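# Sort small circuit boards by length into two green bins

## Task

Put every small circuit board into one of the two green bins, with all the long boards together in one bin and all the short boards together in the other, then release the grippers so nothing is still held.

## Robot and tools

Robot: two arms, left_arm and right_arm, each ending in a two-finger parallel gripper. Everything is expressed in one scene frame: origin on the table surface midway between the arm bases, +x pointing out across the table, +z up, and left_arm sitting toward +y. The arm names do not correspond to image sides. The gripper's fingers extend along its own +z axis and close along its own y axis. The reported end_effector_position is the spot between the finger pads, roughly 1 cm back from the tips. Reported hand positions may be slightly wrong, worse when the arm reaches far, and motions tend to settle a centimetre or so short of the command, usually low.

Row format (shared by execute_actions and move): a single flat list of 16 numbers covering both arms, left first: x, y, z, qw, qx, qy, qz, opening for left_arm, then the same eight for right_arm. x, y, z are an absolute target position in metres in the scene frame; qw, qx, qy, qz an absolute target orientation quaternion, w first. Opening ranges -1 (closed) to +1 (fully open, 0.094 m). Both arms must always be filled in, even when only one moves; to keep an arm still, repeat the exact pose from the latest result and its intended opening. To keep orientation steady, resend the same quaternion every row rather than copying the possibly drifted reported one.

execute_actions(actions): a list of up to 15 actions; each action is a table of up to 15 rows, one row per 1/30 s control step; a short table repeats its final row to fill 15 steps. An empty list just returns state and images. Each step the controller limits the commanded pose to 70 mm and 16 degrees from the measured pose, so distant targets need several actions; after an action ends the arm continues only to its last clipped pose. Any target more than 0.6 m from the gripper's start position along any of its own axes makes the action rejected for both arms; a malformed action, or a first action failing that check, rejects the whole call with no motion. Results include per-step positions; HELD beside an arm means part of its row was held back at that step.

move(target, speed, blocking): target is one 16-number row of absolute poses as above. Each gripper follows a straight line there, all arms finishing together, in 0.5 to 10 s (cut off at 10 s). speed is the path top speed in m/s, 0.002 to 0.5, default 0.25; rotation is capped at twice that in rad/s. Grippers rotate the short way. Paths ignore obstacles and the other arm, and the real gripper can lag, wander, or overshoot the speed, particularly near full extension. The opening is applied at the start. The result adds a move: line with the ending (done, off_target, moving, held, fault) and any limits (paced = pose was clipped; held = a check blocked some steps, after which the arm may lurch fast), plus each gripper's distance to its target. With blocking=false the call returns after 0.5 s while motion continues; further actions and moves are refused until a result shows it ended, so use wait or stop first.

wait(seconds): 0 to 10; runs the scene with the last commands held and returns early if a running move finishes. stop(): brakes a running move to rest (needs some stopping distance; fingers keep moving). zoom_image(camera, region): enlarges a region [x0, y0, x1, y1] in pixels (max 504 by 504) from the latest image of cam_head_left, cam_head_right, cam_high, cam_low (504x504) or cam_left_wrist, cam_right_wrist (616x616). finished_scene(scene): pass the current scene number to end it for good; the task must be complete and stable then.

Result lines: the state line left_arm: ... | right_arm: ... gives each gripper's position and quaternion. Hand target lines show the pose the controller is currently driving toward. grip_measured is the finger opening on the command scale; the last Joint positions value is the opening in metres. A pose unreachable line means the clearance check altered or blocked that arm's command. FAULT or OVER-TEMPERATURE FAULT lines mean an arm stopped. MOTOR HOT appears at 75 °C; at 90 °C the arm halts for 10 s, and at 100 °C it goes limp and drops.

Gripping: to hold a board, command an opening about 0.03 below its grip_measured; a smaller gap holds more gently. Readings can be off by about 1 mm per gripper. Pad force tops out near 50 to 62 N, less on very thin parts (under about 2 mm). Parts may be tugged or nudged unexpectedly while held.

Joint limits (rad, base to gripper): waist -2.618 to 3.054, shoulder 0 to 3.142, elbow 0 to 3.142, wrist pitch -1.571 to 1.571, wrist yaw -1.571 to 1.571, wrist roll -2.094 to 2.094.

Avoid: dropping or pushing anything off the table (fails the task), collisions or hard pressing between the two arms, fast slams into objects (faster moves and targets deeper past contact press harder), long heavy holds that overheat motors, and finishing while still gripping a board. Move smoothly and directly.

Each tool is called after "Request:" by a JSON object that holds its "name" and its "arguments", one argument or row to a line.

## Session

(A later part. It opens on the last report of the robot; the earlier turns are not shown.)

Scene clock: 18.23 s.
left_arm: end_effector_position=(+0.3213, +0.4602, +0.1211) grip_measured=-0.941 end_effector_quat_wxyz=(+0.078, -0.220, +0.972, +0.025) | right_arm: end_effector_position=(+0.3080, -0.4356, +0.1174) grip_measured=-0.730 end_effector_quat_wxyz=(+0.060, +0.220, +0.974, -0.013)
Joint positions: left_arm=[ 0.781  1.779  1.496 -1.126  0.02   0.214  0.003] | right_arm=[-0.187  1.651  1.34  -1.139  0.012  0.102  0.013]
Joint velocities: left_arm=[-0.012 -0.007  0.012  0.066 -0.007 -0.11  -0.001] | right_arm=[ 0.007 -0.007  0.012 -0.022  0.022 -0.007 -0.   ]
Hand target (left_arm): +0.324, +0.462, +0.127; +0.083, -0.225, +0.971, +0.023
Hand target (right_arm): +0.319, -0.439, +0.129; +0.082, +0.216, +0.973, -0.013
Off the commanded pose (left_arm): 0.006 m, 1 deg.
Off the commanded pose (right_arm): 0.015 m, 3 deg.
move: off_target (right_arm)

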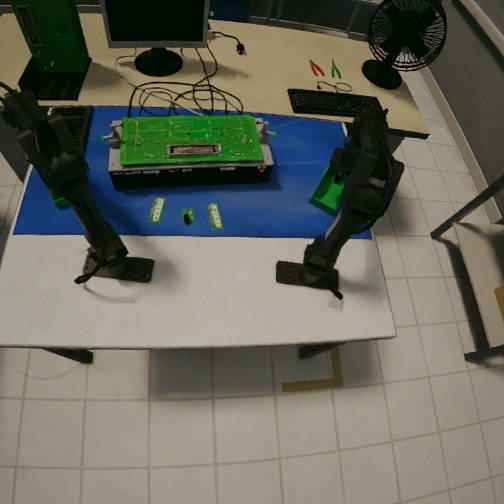

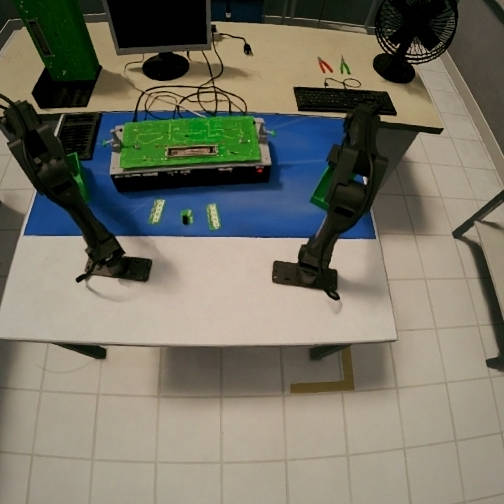

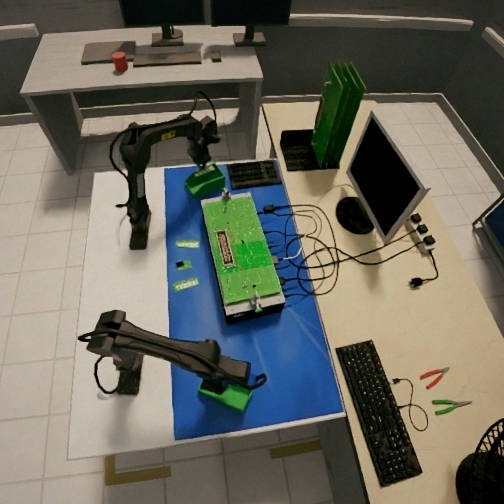

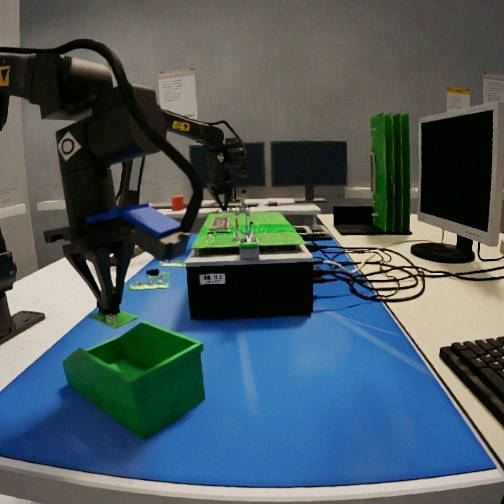

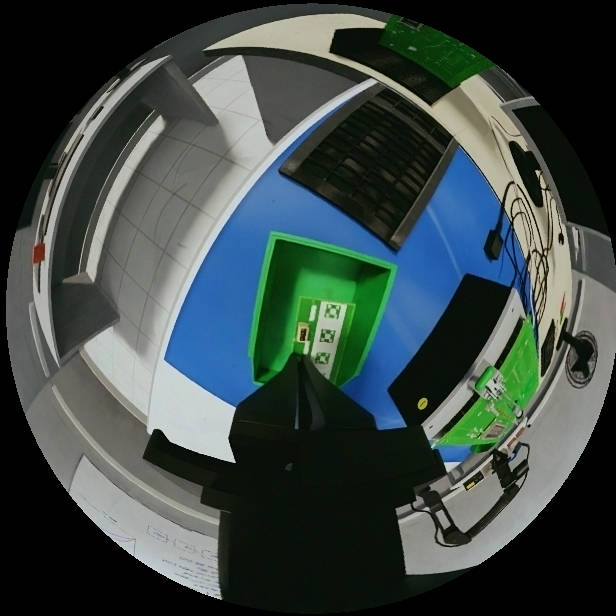

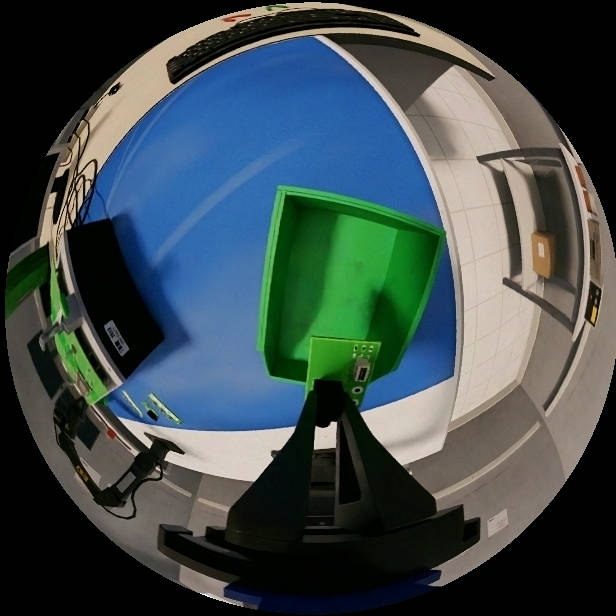

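Request:
{"name": "move", "arguments": {
  "target": [0.320,0.462,0.045,0.0857,-0.173,0.981,0.015,-0.96,0.336,-0.442,0.048,0.084,0.25,0.964,-0.022,-0.76],
  "speed": 0.1
}}

Request:
{"name": "zoom_image", "arguments": {
  "camera": "cam_left_wrist",
  "region": [170,230,450,440]
}}

Scene clock: 21.30 s.
left_arm: end_effector_position=(+0.3228, +0.4633, +0.0505) grip_measured=-0.941 end_effector_quat_wxyz=(+0.086, -0.173, +0.981, +0.022) | right_arm: end_effector_position=(+0.3321, -0.4429, +0.0497) grip_measured=-0.730 end_effector_quat_wxyz=(+0.077, +0.251, +0.965, -0.019)
Joint positions: left_arm=[ 0.797  1.829  1.272 -0.841  0.044  0.322  0.003] | right_arm=[-0.176  1.765  1.191 -0.84   0.026  0.177  0.013]
Joint velocities: left_arm=[-0.007  0.007 -0.007 -0.007 -0.007  0.051  0.   ] | right_arm=[ 0.002  0.002 -0.007  0.037  0.007  0.081 -0.001]
Hand target (left_arm): +0.321, +0.462, +0.045; +0.086, -0.173, +0.981, +0.015
Hand target (right_arm): +0.335, -0.441, +0.048; +0.084, +0.250, +0.964, -0.022
Off the commanded pose (left_arm): 0.006 m, 1 deg.
Off the commanded pose (right_arm): 0.004 m, 1 deg.
move: done

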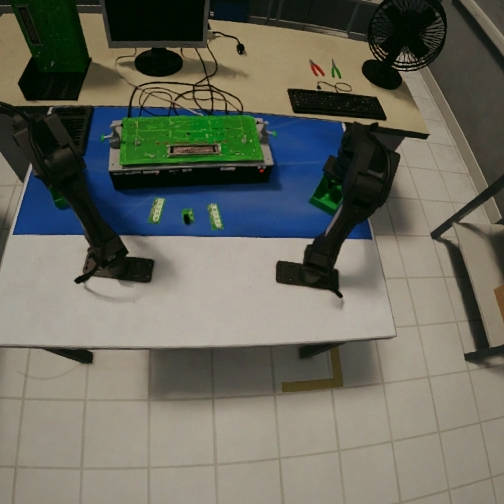

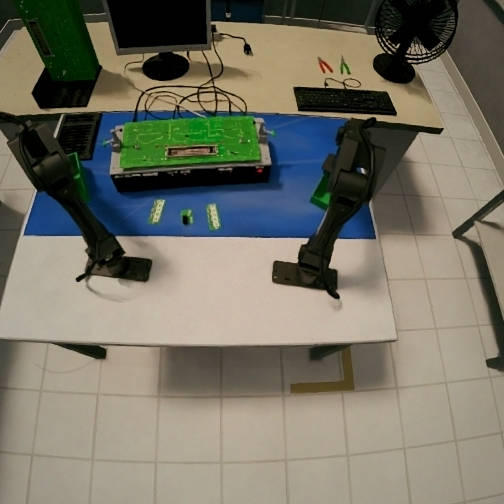

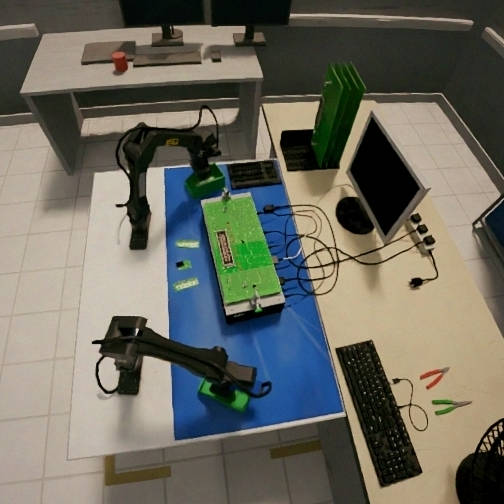

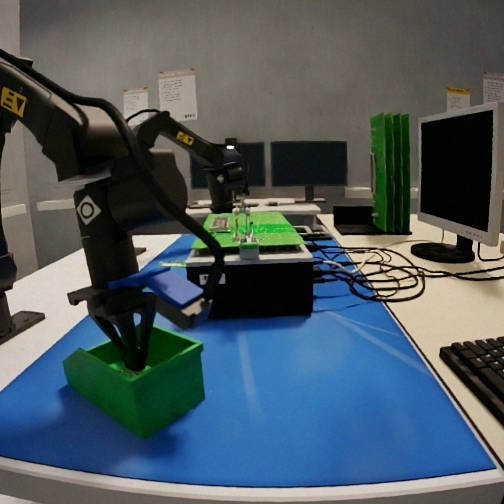

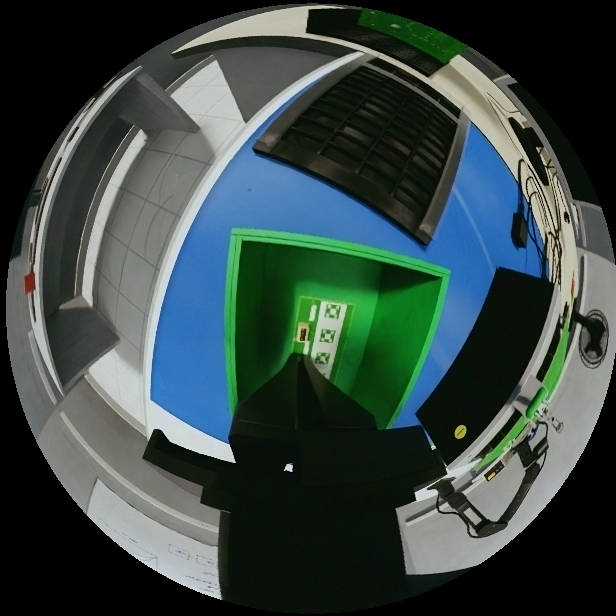

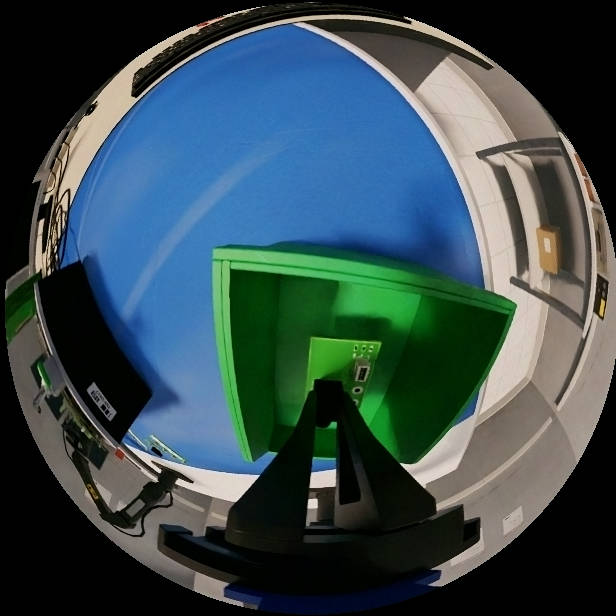

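Region (170, 230, 450, 440) of cam_left_wrist's 616x616 image, scaled by 1.800, with more detail than that image has; it fills the top 378 rows of this view, and the rest is white.

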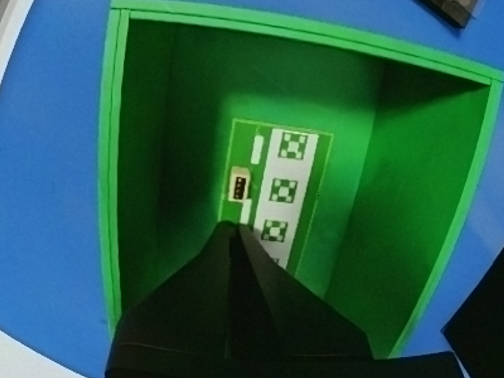

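Request:
{"name": "move", "arguments": {
  "target": [0.330,0.4595,0.021,0.0857,-0.173,0.981,0.015,-0.96,0.332,-0.440,0.026,0.118,0.249,0.961,-0.03,-0.76],
  "speed": 0.05
}}

Request:
{"name": "zoom_image", "arguments": {
  "camera": "cam_left_wrist",
  "region": [170,230,450,440]
}}

Scene clock: 23.63 s.
left_arm: end_effector_position=(+0.3307, +0.4658, +0.0288) grip_measured=-0.941 end_effector_quat_wxyz=(+0.090, -0.173, +0.980, +0.023) | right_arm: end_effector_position=(+0.3281, -0.4412, +0.0209) grip_measured=-0.730 end_effector_quat_wxyz=(+0.100, +0.250, +0.963, -0.026)
Joint positions: left_arm=[ 0.789  1.879  1.243 -0.754  0.045  0.315  0.003] | right_arm=[-0.169  1.754  1.045 -0.657  0.038  0.182  0.013]
Joint velocities: left_arm=[-0.007  0.017  0.027  0.022 -0.051 -0.037 -0.   ] | right_arm=[-0.007 -0.007 -0.007  0.051  0.022 -0.022  0.002]
Hand target (left_arm): +0.330, +0.460, +0.021; +0.086, -0.173, +0.981, +0.015
Hand target (right_arm): +0.332, -0.440, +0.026; +0.118, +0.249, +0.961, -0.031
Off the commanded pose (left_arm): 0.010 m, 1 deg.
Off the commanded pose (right_arm): 0.006 m, 2 deg.
move: done

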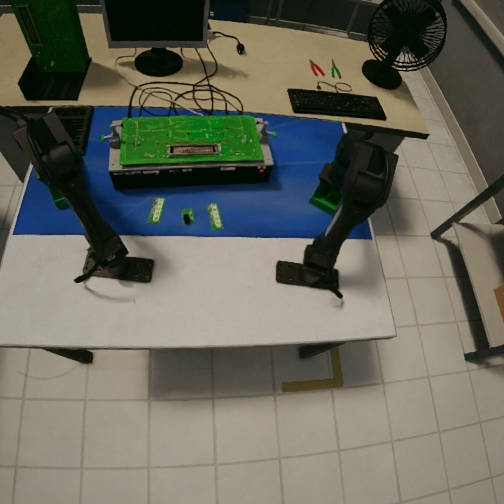

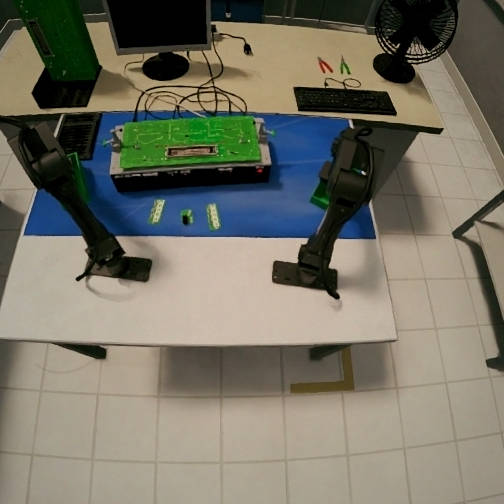

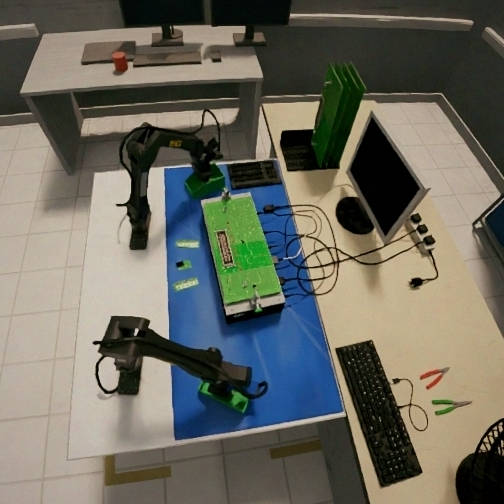

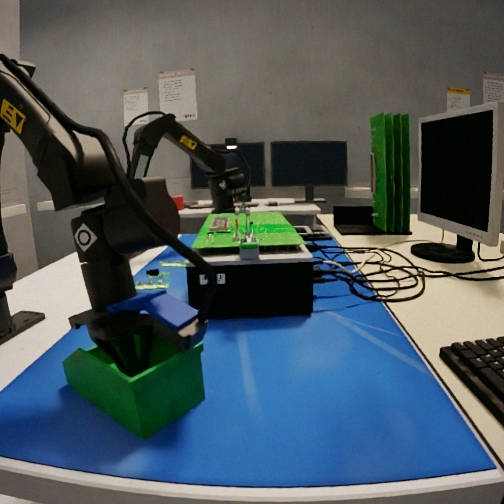

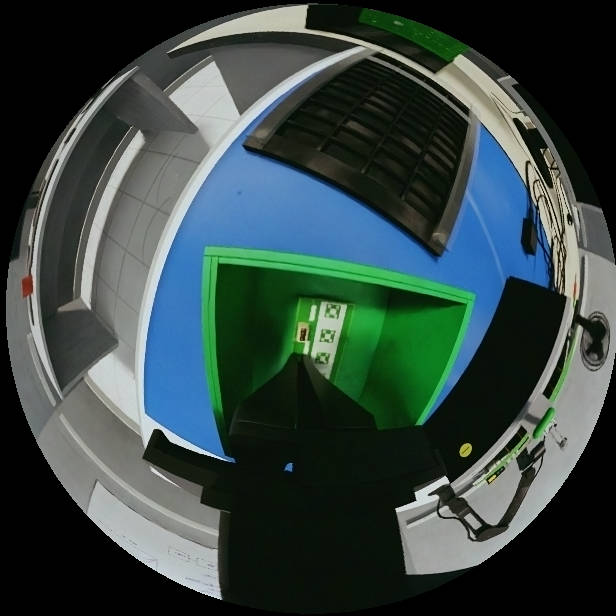

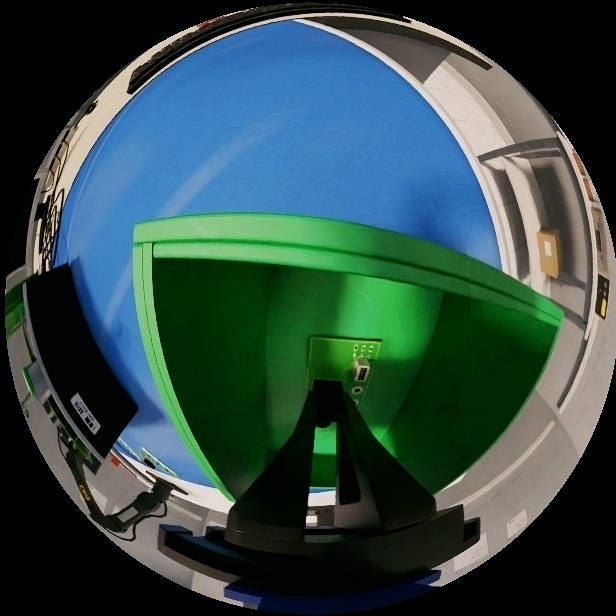

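Region (170, 230, 450, 440) of cam_left_wrist's 616x616 image, scaled by 1.800, with more detail than that image has; it fills the top 378 rows of this view, and the rest is white.

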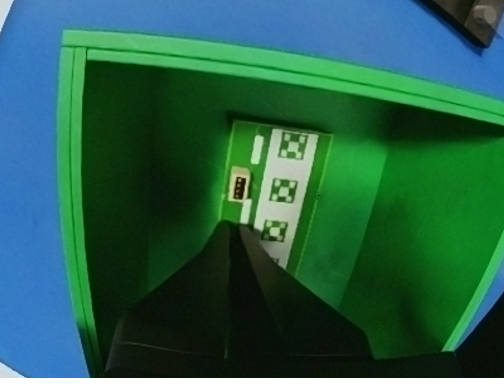

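Request:
{"name": "execute_actions", "arguments": {
  "actions": [
    [[0.330,0.459,0.0203,0.0857,-0.173,0.981,0.015,-0.96,0.332,-0.440,0.027,0.118,0.249,0.961,-0.03,-0.75],[0.330,0.459,0.0196,0.0857,-0.173,0.981,0.015,-0.96,0.332,-0.440,0.027,0.118,0.249,0.961,-0.03,-0.74],[0.330,0.459,0.019,0.0857,-0.173,0.981,0.015,-0.96,0.332,-0.440,0.027,0.118,0.249,0.961,-0.03,-0.73],[0.330,0.459,0.0183,0.0857,-0.173,0.981,0.015,-0.96,0.332,-0.440,0.027,0.118,0.249,0.961,-0.03,-0.71],[0.330,0.459,0.0176,0.0857,-0.173,0.981,0.015,-0.96,0.332,-0.440,0.027,0.118,0.249,0.961,-0.03,-0.69],[0.330,0.459,0.017,0.0857,-0.173,0.981,0.015,-0.96,0.332,-0.440,0.027,0.118,0.249,0.961,-0.03,-0.67],[0.330,0.459,0.017,0.0857,-0.173,0.981,0.015,-0.96,0.332,-0.440,0.027,0.118,0.249,0.961,-0.03,-0.65],[0.330,0.459,0.017,0.0857,-0.173,0.981,0.015,-0.96,0.332,-0.440,0.027,0.118,0.249,0.961,-0.03,-0.63],[0.330,0.459,0.017,0.0857,-0.173,0.981,0.015,-0.96,0.332,-0.440,0.027,0.118,0.249,0.961,-0.03,-0.61],[0.330,0.459,0.017,0.0857,-0.173,0.981,0.015,-0.95,0.332,-0.440,0.027,0.118,0.249,0.961,-0.03,-0.59],[0.330,0.459,0.017,0.0857,-0.173,0.981,0.015,-0.93,0.332,-0.440,0.027,0.118,0.249,0.961,-0.03,-0.57],[0.330,0.459,0.017,0.0857,-0.173,0.981,0.015,-0.90,0.332,-0.440,0.027,0.118,0.249,0.961,-0.03,-0.56],[0.330,0.459,0.017,0.0857,-0.173,0.981,0.015,-0.87,0.332,-0.440,0.027,0.118,0.249,0.961,-0.03,-0.56],[0.330,0.459,0.017,0.0857,-0.173,0.981,0.015,-0.84,0.332,-0.440,0.027,0.118,0.249,0.961,-0.03,-0.56],[0.330,0.459,0.017,0.0857,-0.173,0.981,0.015,-0.80,0.332,-0.440,0.027,0.118,0.249,0.961,-0.03,-0.56]]
  ]
}}

Request:
{"name": "move", "arguments": {
  "target": [0.322,0.456,0.125,0.0857,-0.173,0.981,0.015,-0.80,0.325,-0.437,0.13,0.1,0.249,0.963,-0.026,-0.56],
  "speed": 0.18
}}

Scene clock: 25.27 s.
left_arm: end_effector_position=(+0.3336, +0.4681, +0.0295) grip_measured=-0.821 end_effector_quat_wxyz=(+0.097, -0.173, +0.980, +0.027) | right_arm: end_effector_position=(+0.3286, -0.4413, +0.0210) grip_measured=-0.562 end_effector_quat_wxyz=(+0.101, +0.250, +0.963, -0.026)
Joint positions: left_arm=[ 0.789  1.879  1.243 -0.739  0.045  0.314  0.008] | right_arm=[-0.169  1.754  1.045 -0.655  0.038  0.182  0.021]
Joint velocities: left_arm=[-0.012  0.007 -0.002  0.022  0.051  0.022  0.037] | right_arm=[-0.007  0.002 -0.007  0.022 -0.037 -0.051 -0.001]
Hand target (left_arm): +0.330, +0.459, +0.017; +0.085, -0.173, +0.981, +0.015
Hand target (right_arm): +0.332, -0.440, +0.027; +0.118, +0.249, +0.961, -0.030
Off the commanded pose (left_arm): 0.016 m, 2 deg.
Off the commanded pose (right_arm): 0.007 m, 2 deg.
Step readings (end_effector_position):
0: left_arm (+0.3308, +0.4659, +0.0288) | right_arm (+0.3286, -0.4413, +0.0210)
1: left_arm (+0.3309, +0.4659, +0.0289) | right_arm (+0.3286, -0.4413, +0.0210)
2: left_arm (+0.3310, +0.4660, +0.0289) | right_arm (+0.3286, -0.4413, +0.0210)
4: left_arm (+0.3315, +0.4664, +0.0290) | right_arm (+0.3286, -0.4413, +0.0210)
8: left_arm (+0.3328, +0.4674, +0.0293) | right_arm (+0.3286, -0.4413, +0.0210)
15: end_effector_position above

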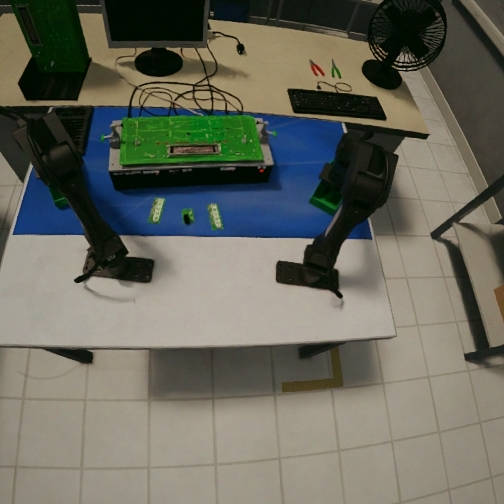

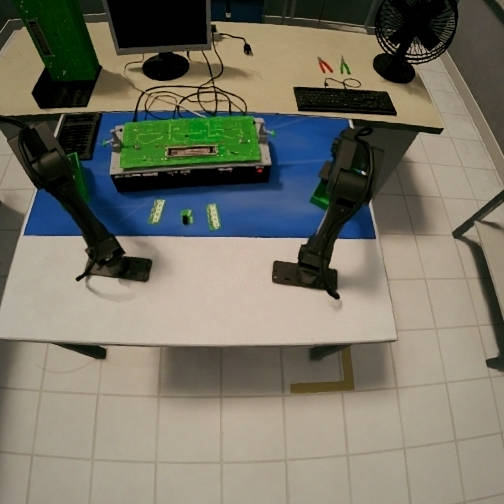

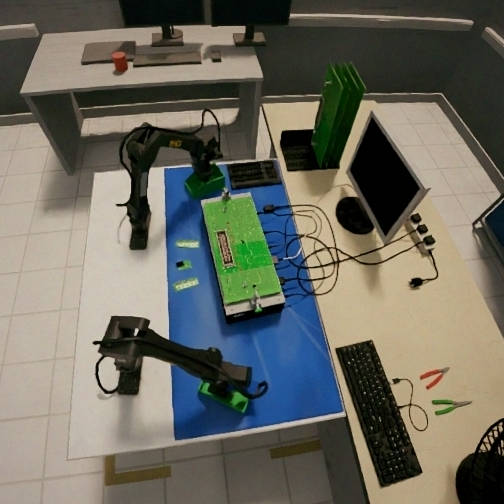

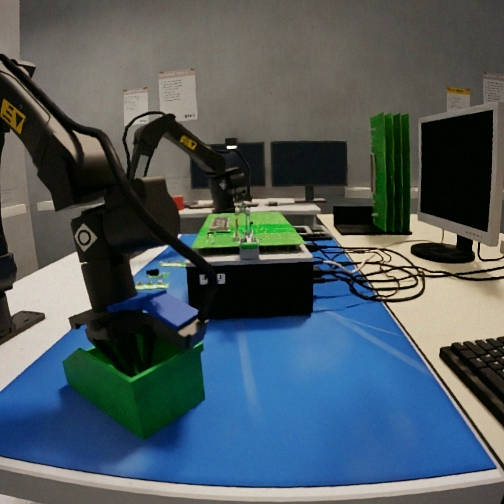

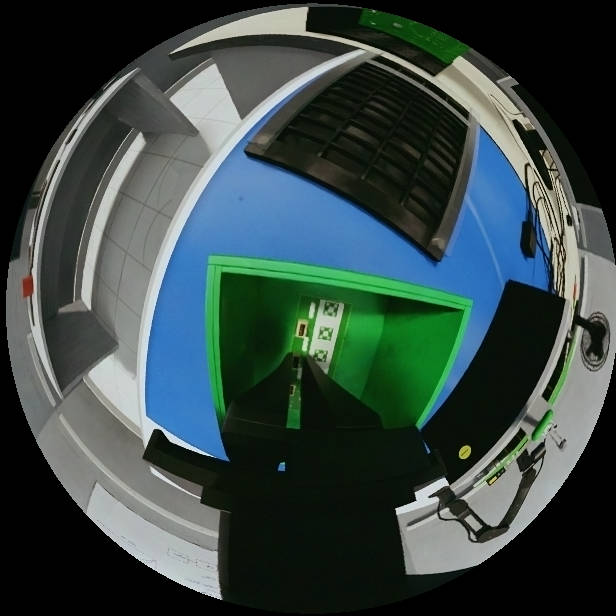

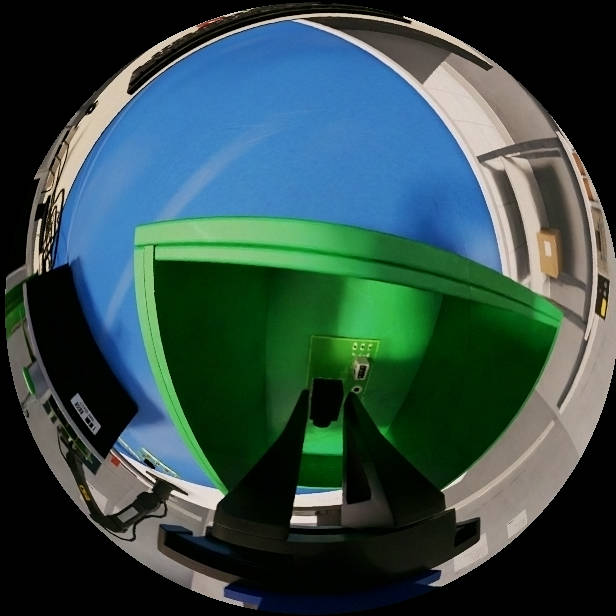

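Scene clock: 26.57 s.
left_arm: end_effector_position=(+0.3183, +0.4560, +0.1156) grip_measured=-0.802 end_effector_quat_wxyz=(+0.077, -0.174, +0.982, +0.016) | right_arm: end_effector_position=(+0.3202, -0.4385, +0.1156) grip_measured=-0.562 end_effector_quat_wxyz=(+0.082, +0.250, +0.964, -0.025)
Joint positions: left_arm=[ 0.789  1.771  1.466 -1.114  0.045  0.314  0.009] | right_arm=[-0.169  1.657  1.333 -1.08   0.038  0.182  0.021]
Joint velocities: left_arm=[-0.022  0.017 -0.017  0.037 -0.022  0.007  0.   ] | right_arm=[ 0.012  0.002 -0.012 -0.022 -0.081 -0.051 -0.   ]
Hand target (left_arm): +0.321, +0.455, +0.125; +0.086, -0.173, +0.981, +0.015
Hand target (right_arm): +0.326, -0.438, +0.130; +0.100, +0.249, +0.963, -0.026
Off the commanded pose (left_arm): 0.010 m, 1 deg.
Off the commanded pose (right_arm): 0.015 m, 2 deg.
move: off_target (right_arm)

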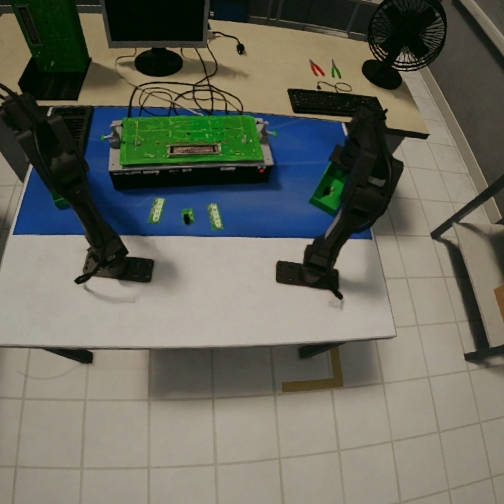

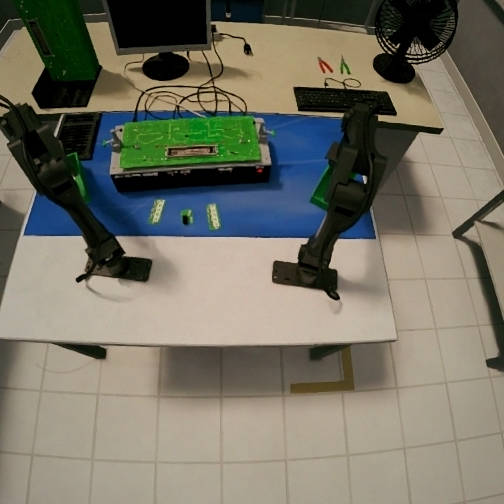

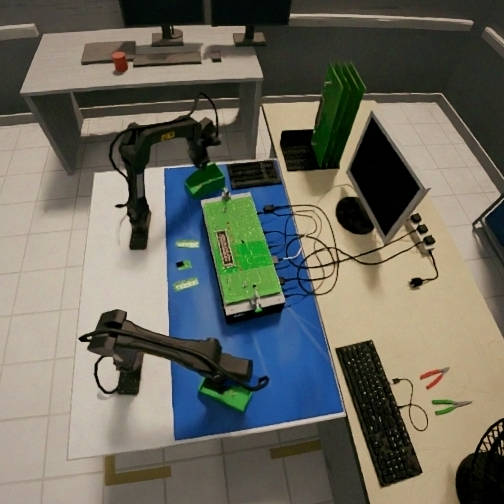

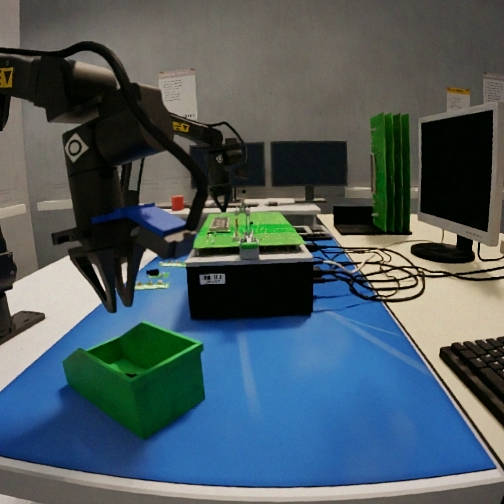

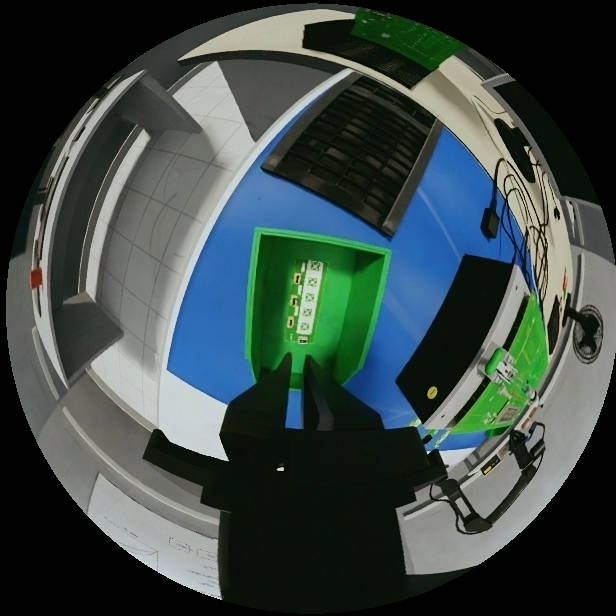

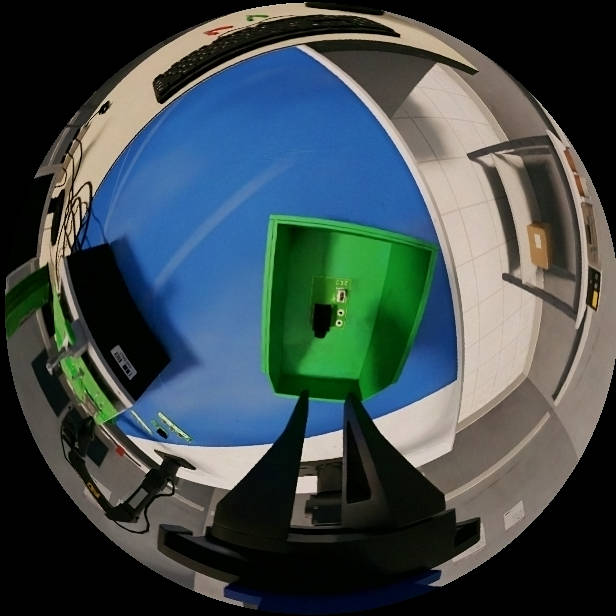

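Request:
{"name": "execute_actions", "arguments": {
  "actions": []
}}

Scene clock: 28.43 s.
left_arm: end_effector_position=(+0.3181, +0.4558, +0.1156) grip_measured=-0.802 end_effector_quat_wxyz=(+0.077, -0.174, +0.982, +0.016) | right_arm: end_effector_position=(+0.3198, -0.4384, +0.1155) grip_measured=-0.562 end_effector_quat_wxyz=(+0.081, +0.250, +0.964, -0.025)
Joint positions: left_arm=[ 0.789  1.771  1.466 -1.116  0.045  0.314  0.009] | right_arm=[-0.169  1.657  1.333 -1.082  0.038  0.182  0.021]
Joint velocities: left_arm=[ 0.002  0.002 -0.007 -0.081 -0.007 -0.022  0.001] | right_arm=[-0.002  0.002 -0.022  0.007 -0.051  0.007  0.001]
Hand target (left_arm): +0.321, +0.455, +0.125; +0.086, -0.173, +0.981, +0.015
Hand target (right_arm): +0.326, -0.438, +0.130; +0.100, +0.249, +0.963, -0.026
Off the commanded pose (left_arm): 0.010 m, 1 deg.
Off the commanded pose (right_arm): 0.015 m, 2 deg.

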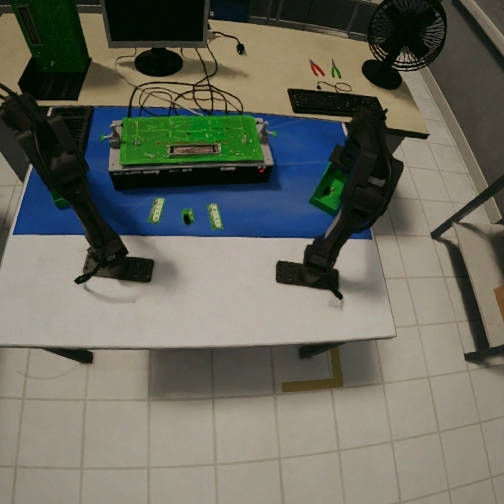

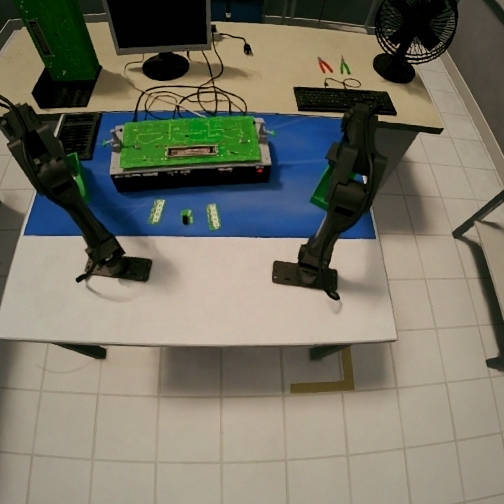

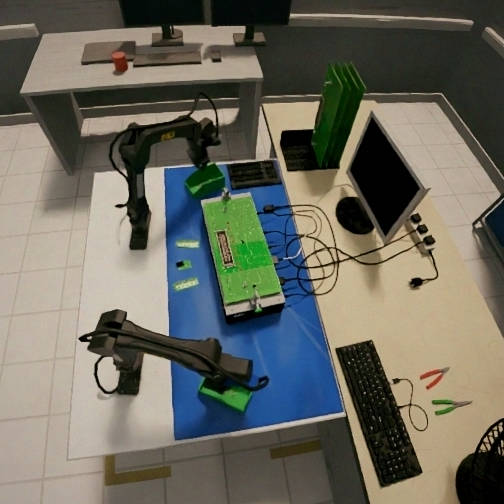

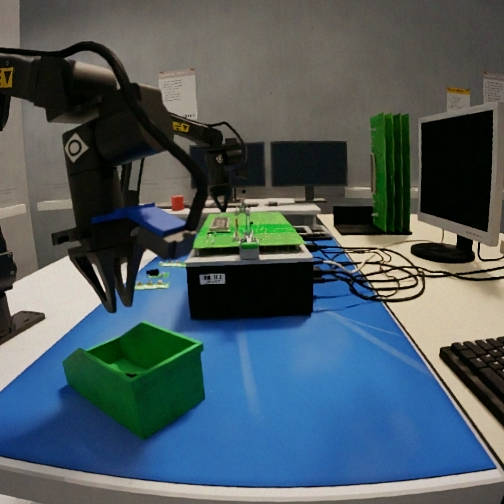

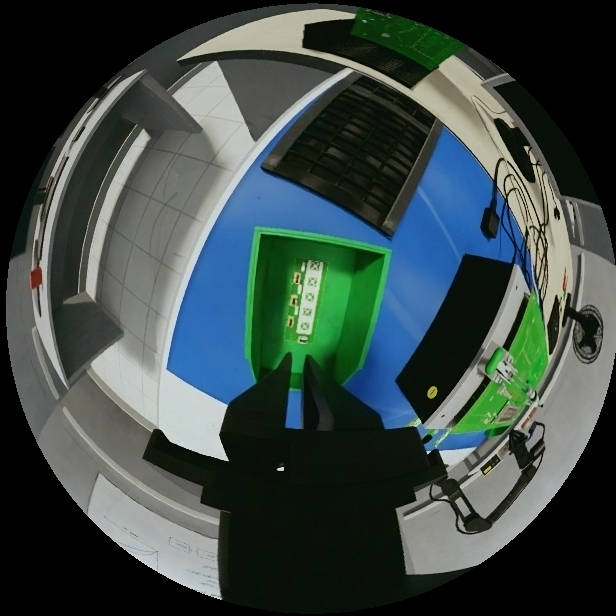

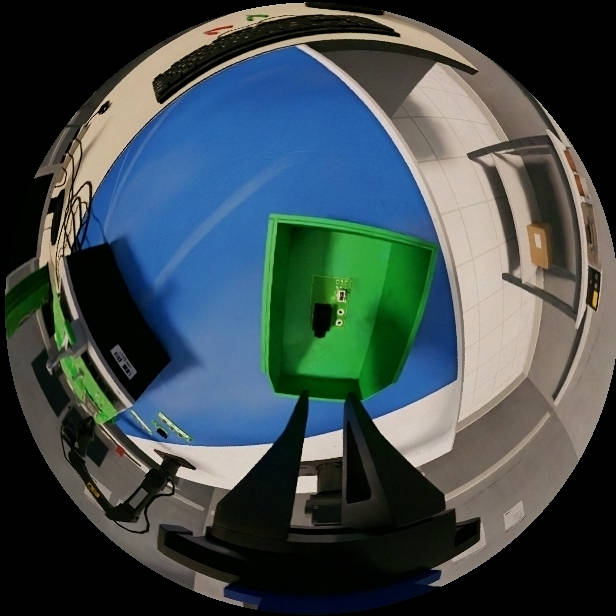

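Request:
{"name": "move", "arguments": {
  "target": [0.215,0.27,0.115, 0.087,0.05,0.995,0, -0.6, 0.22,-0.25,0.125, 0.087,0.1,0.991,-0.01, -0.4],
  "speed": 0.3
}}

Request:
{"name": "move", "arguments": {
  "target": [0.203,0.162,0.06, 0.086,0.139,0.986,-0.012, -0.6, 0.195,-0.16,0.11, 0.087,0,0.996,0, -0.4],
  "speed": 0.25
}}

Scene clock: 30.27 s.
left_arm: end_effector_position=(+0.2242, +0.2731, +0.1168) grip_measured=-0.602 end_effector_quat_wxyz=(+0.099, +0.050, +0.994, +0.000) | right_arm: end_effector_position=(+0.2230, -0.2485, +0.1257) grip_measured=-0.402 end_effector_quat_wxyz=(+0.086, +0.099, +0.991, -0.009)
Joint positions: left_arm=[ 0.346  1.089  0.88  -1.17   0.053  0.321  0.019] | right_arm=[ 0.57   1.283  1.039 -1.187  0.101  0.609  0.028]
Joint velocities: left_arm=[-0.007 -0.017 -0.017 -0.007 -0.022  0.022 -0.001] | right_arm=[ 0.007 -0.002  0.002 -0.066  0.081 -0.022 -0.001]
Hand target (left_arm): +0.216, +0.270, +0.113; +0.089, +0.050, +0.995, -0.001
Hand target (right_arm): +0.218, -0.251, +0.127; +0.088, +0.100, +0.991, -0.015
Off the commanded pose (left_arm): 0.010 m, 1 deg.
Off the commanded pose (right_arm): 0.003 m, 0 deg.
move: done

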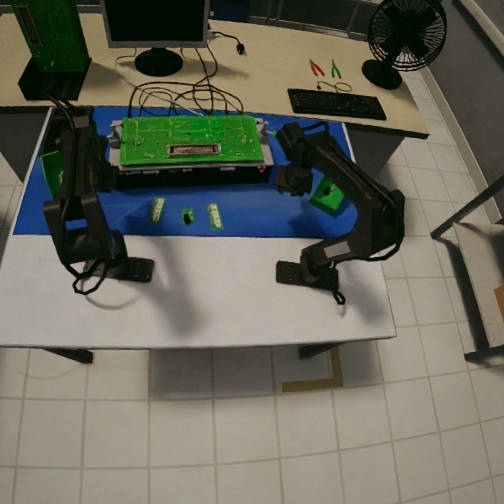

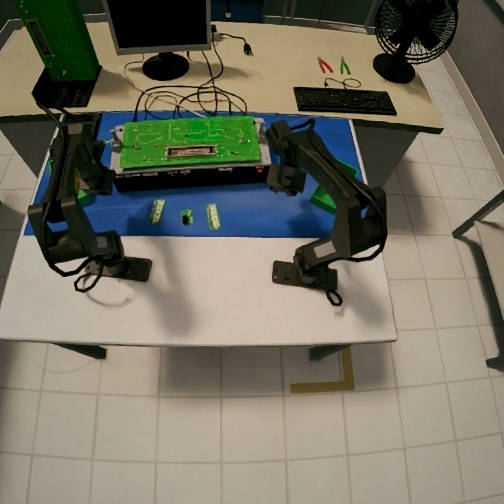

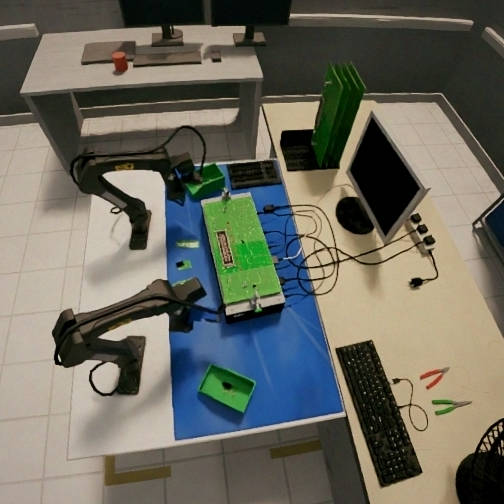

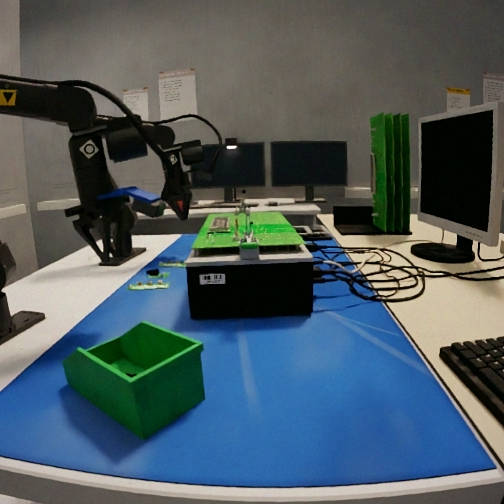

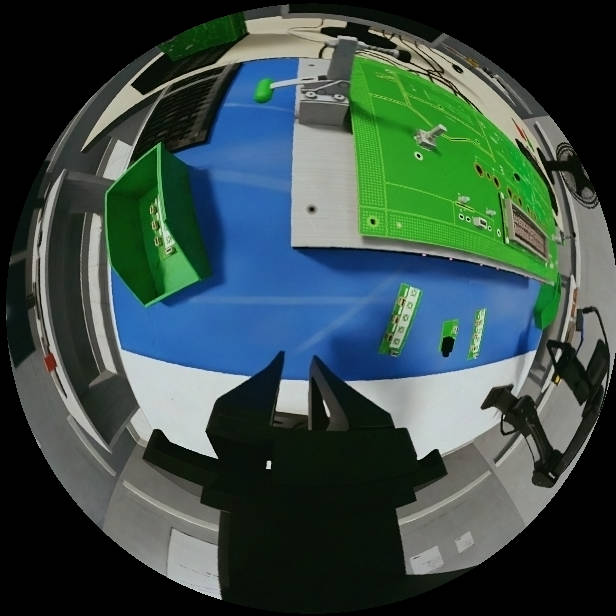

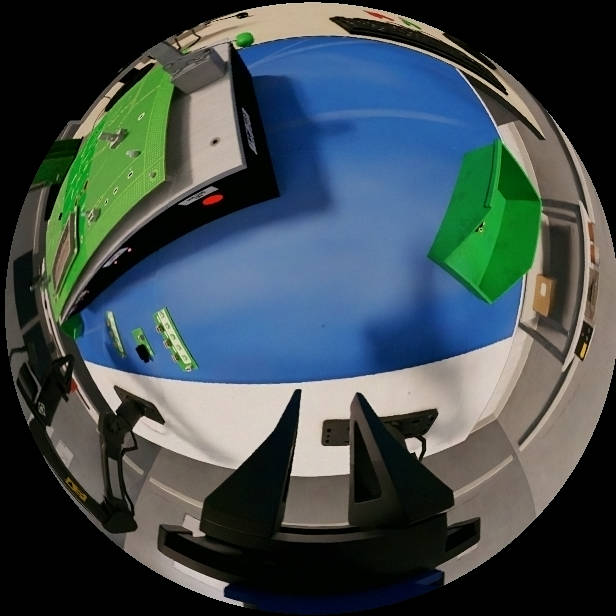

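Scene clock: 31.50 s.
left_arm: end_effector_position=(+0.2068, +0.1598, +0.0668) grip_measured=-0.602 end_effector_quat_wxyz=(+0.095, +0.140, +0.985, -0.023) | right_arm: end_effector_position=(+0.1874, -0.1656, +0.1066) grip_measured=-0.402 end_effector_quat_wxyz=(+0.074, -0.001, +0.997, -0.007)
Joint positions: left_arm=[-0.307  1.08   0.677 -0.971 -0.009 -0.144  0.019] | right_arm=[ 0.956  1.378  1.039 -1.139  0.116  0.794  0.028]
Joint velocities: left_arm=[ 0.012 -0.002  0.007  0.022 -0.022 -0.022  0.   ] | right_arm=[ 0.002  0.007  0.007  0.007 -0.022 -0.051 -0.001]
Hand target (left_arm): +0.204, +0.162, +0.060; +0.089, +0.139, +0.986, -0.016
Hand target (right_arm): +0.193, -0.160, +0.110; +0.089, -0.000, +0.996, -0.002
Off the commanded pose (left_arm): 0.008 m, 2 deg.
Off the commanded pose (right_arm): 0.010 m, 2 deg.
move: done

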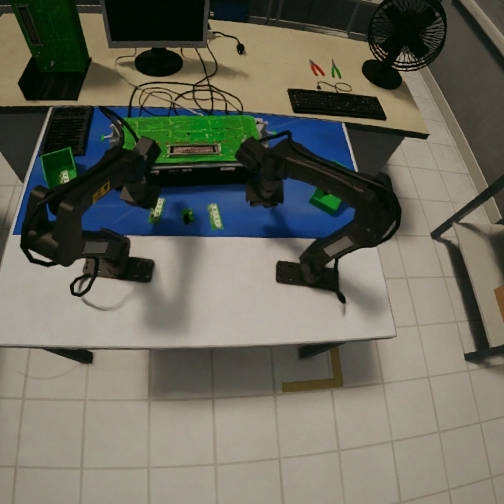

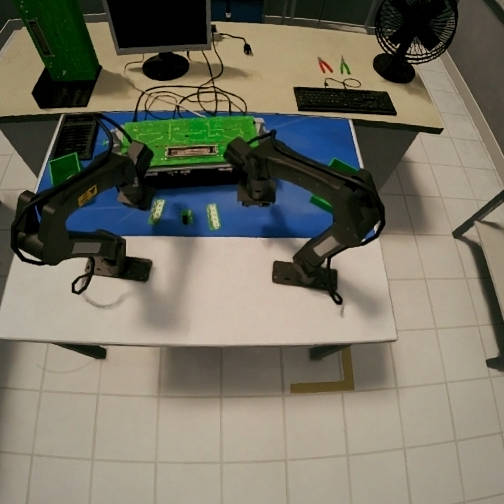

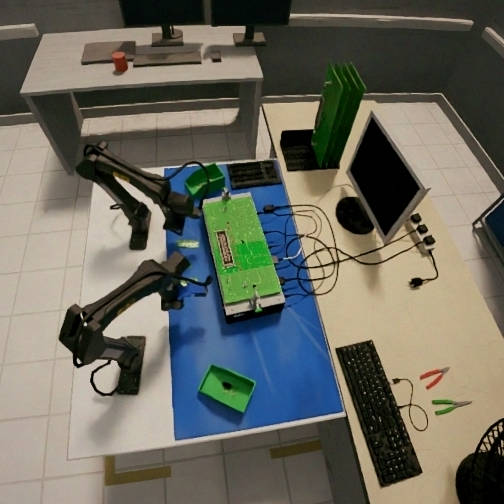

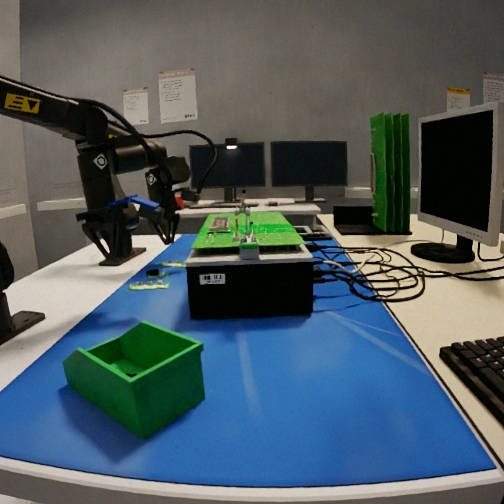

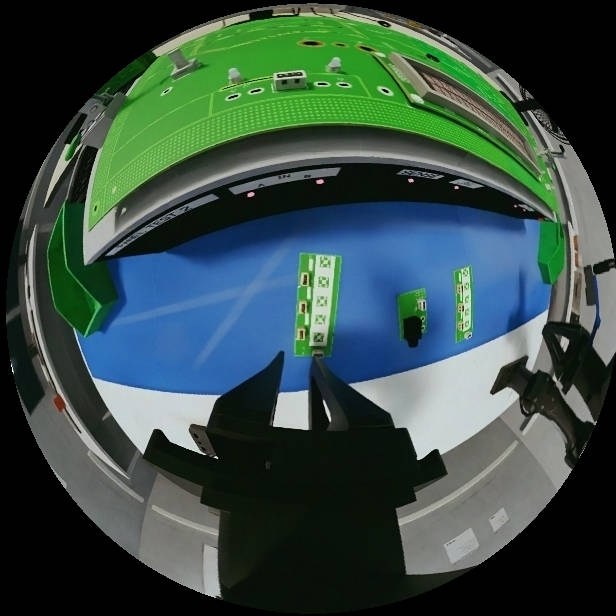

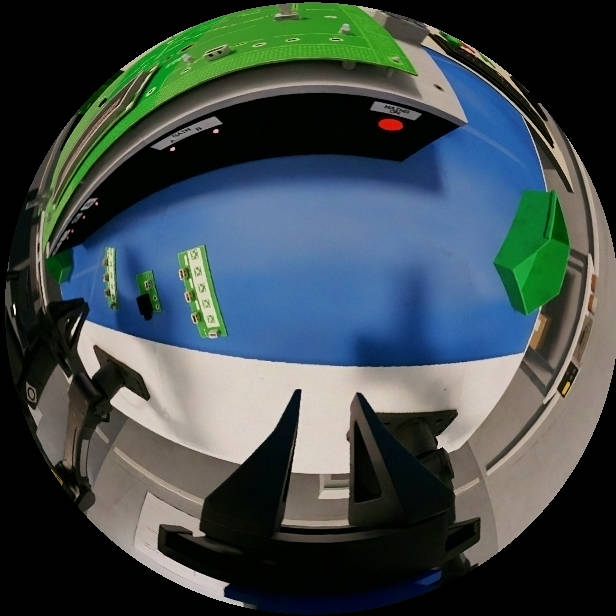

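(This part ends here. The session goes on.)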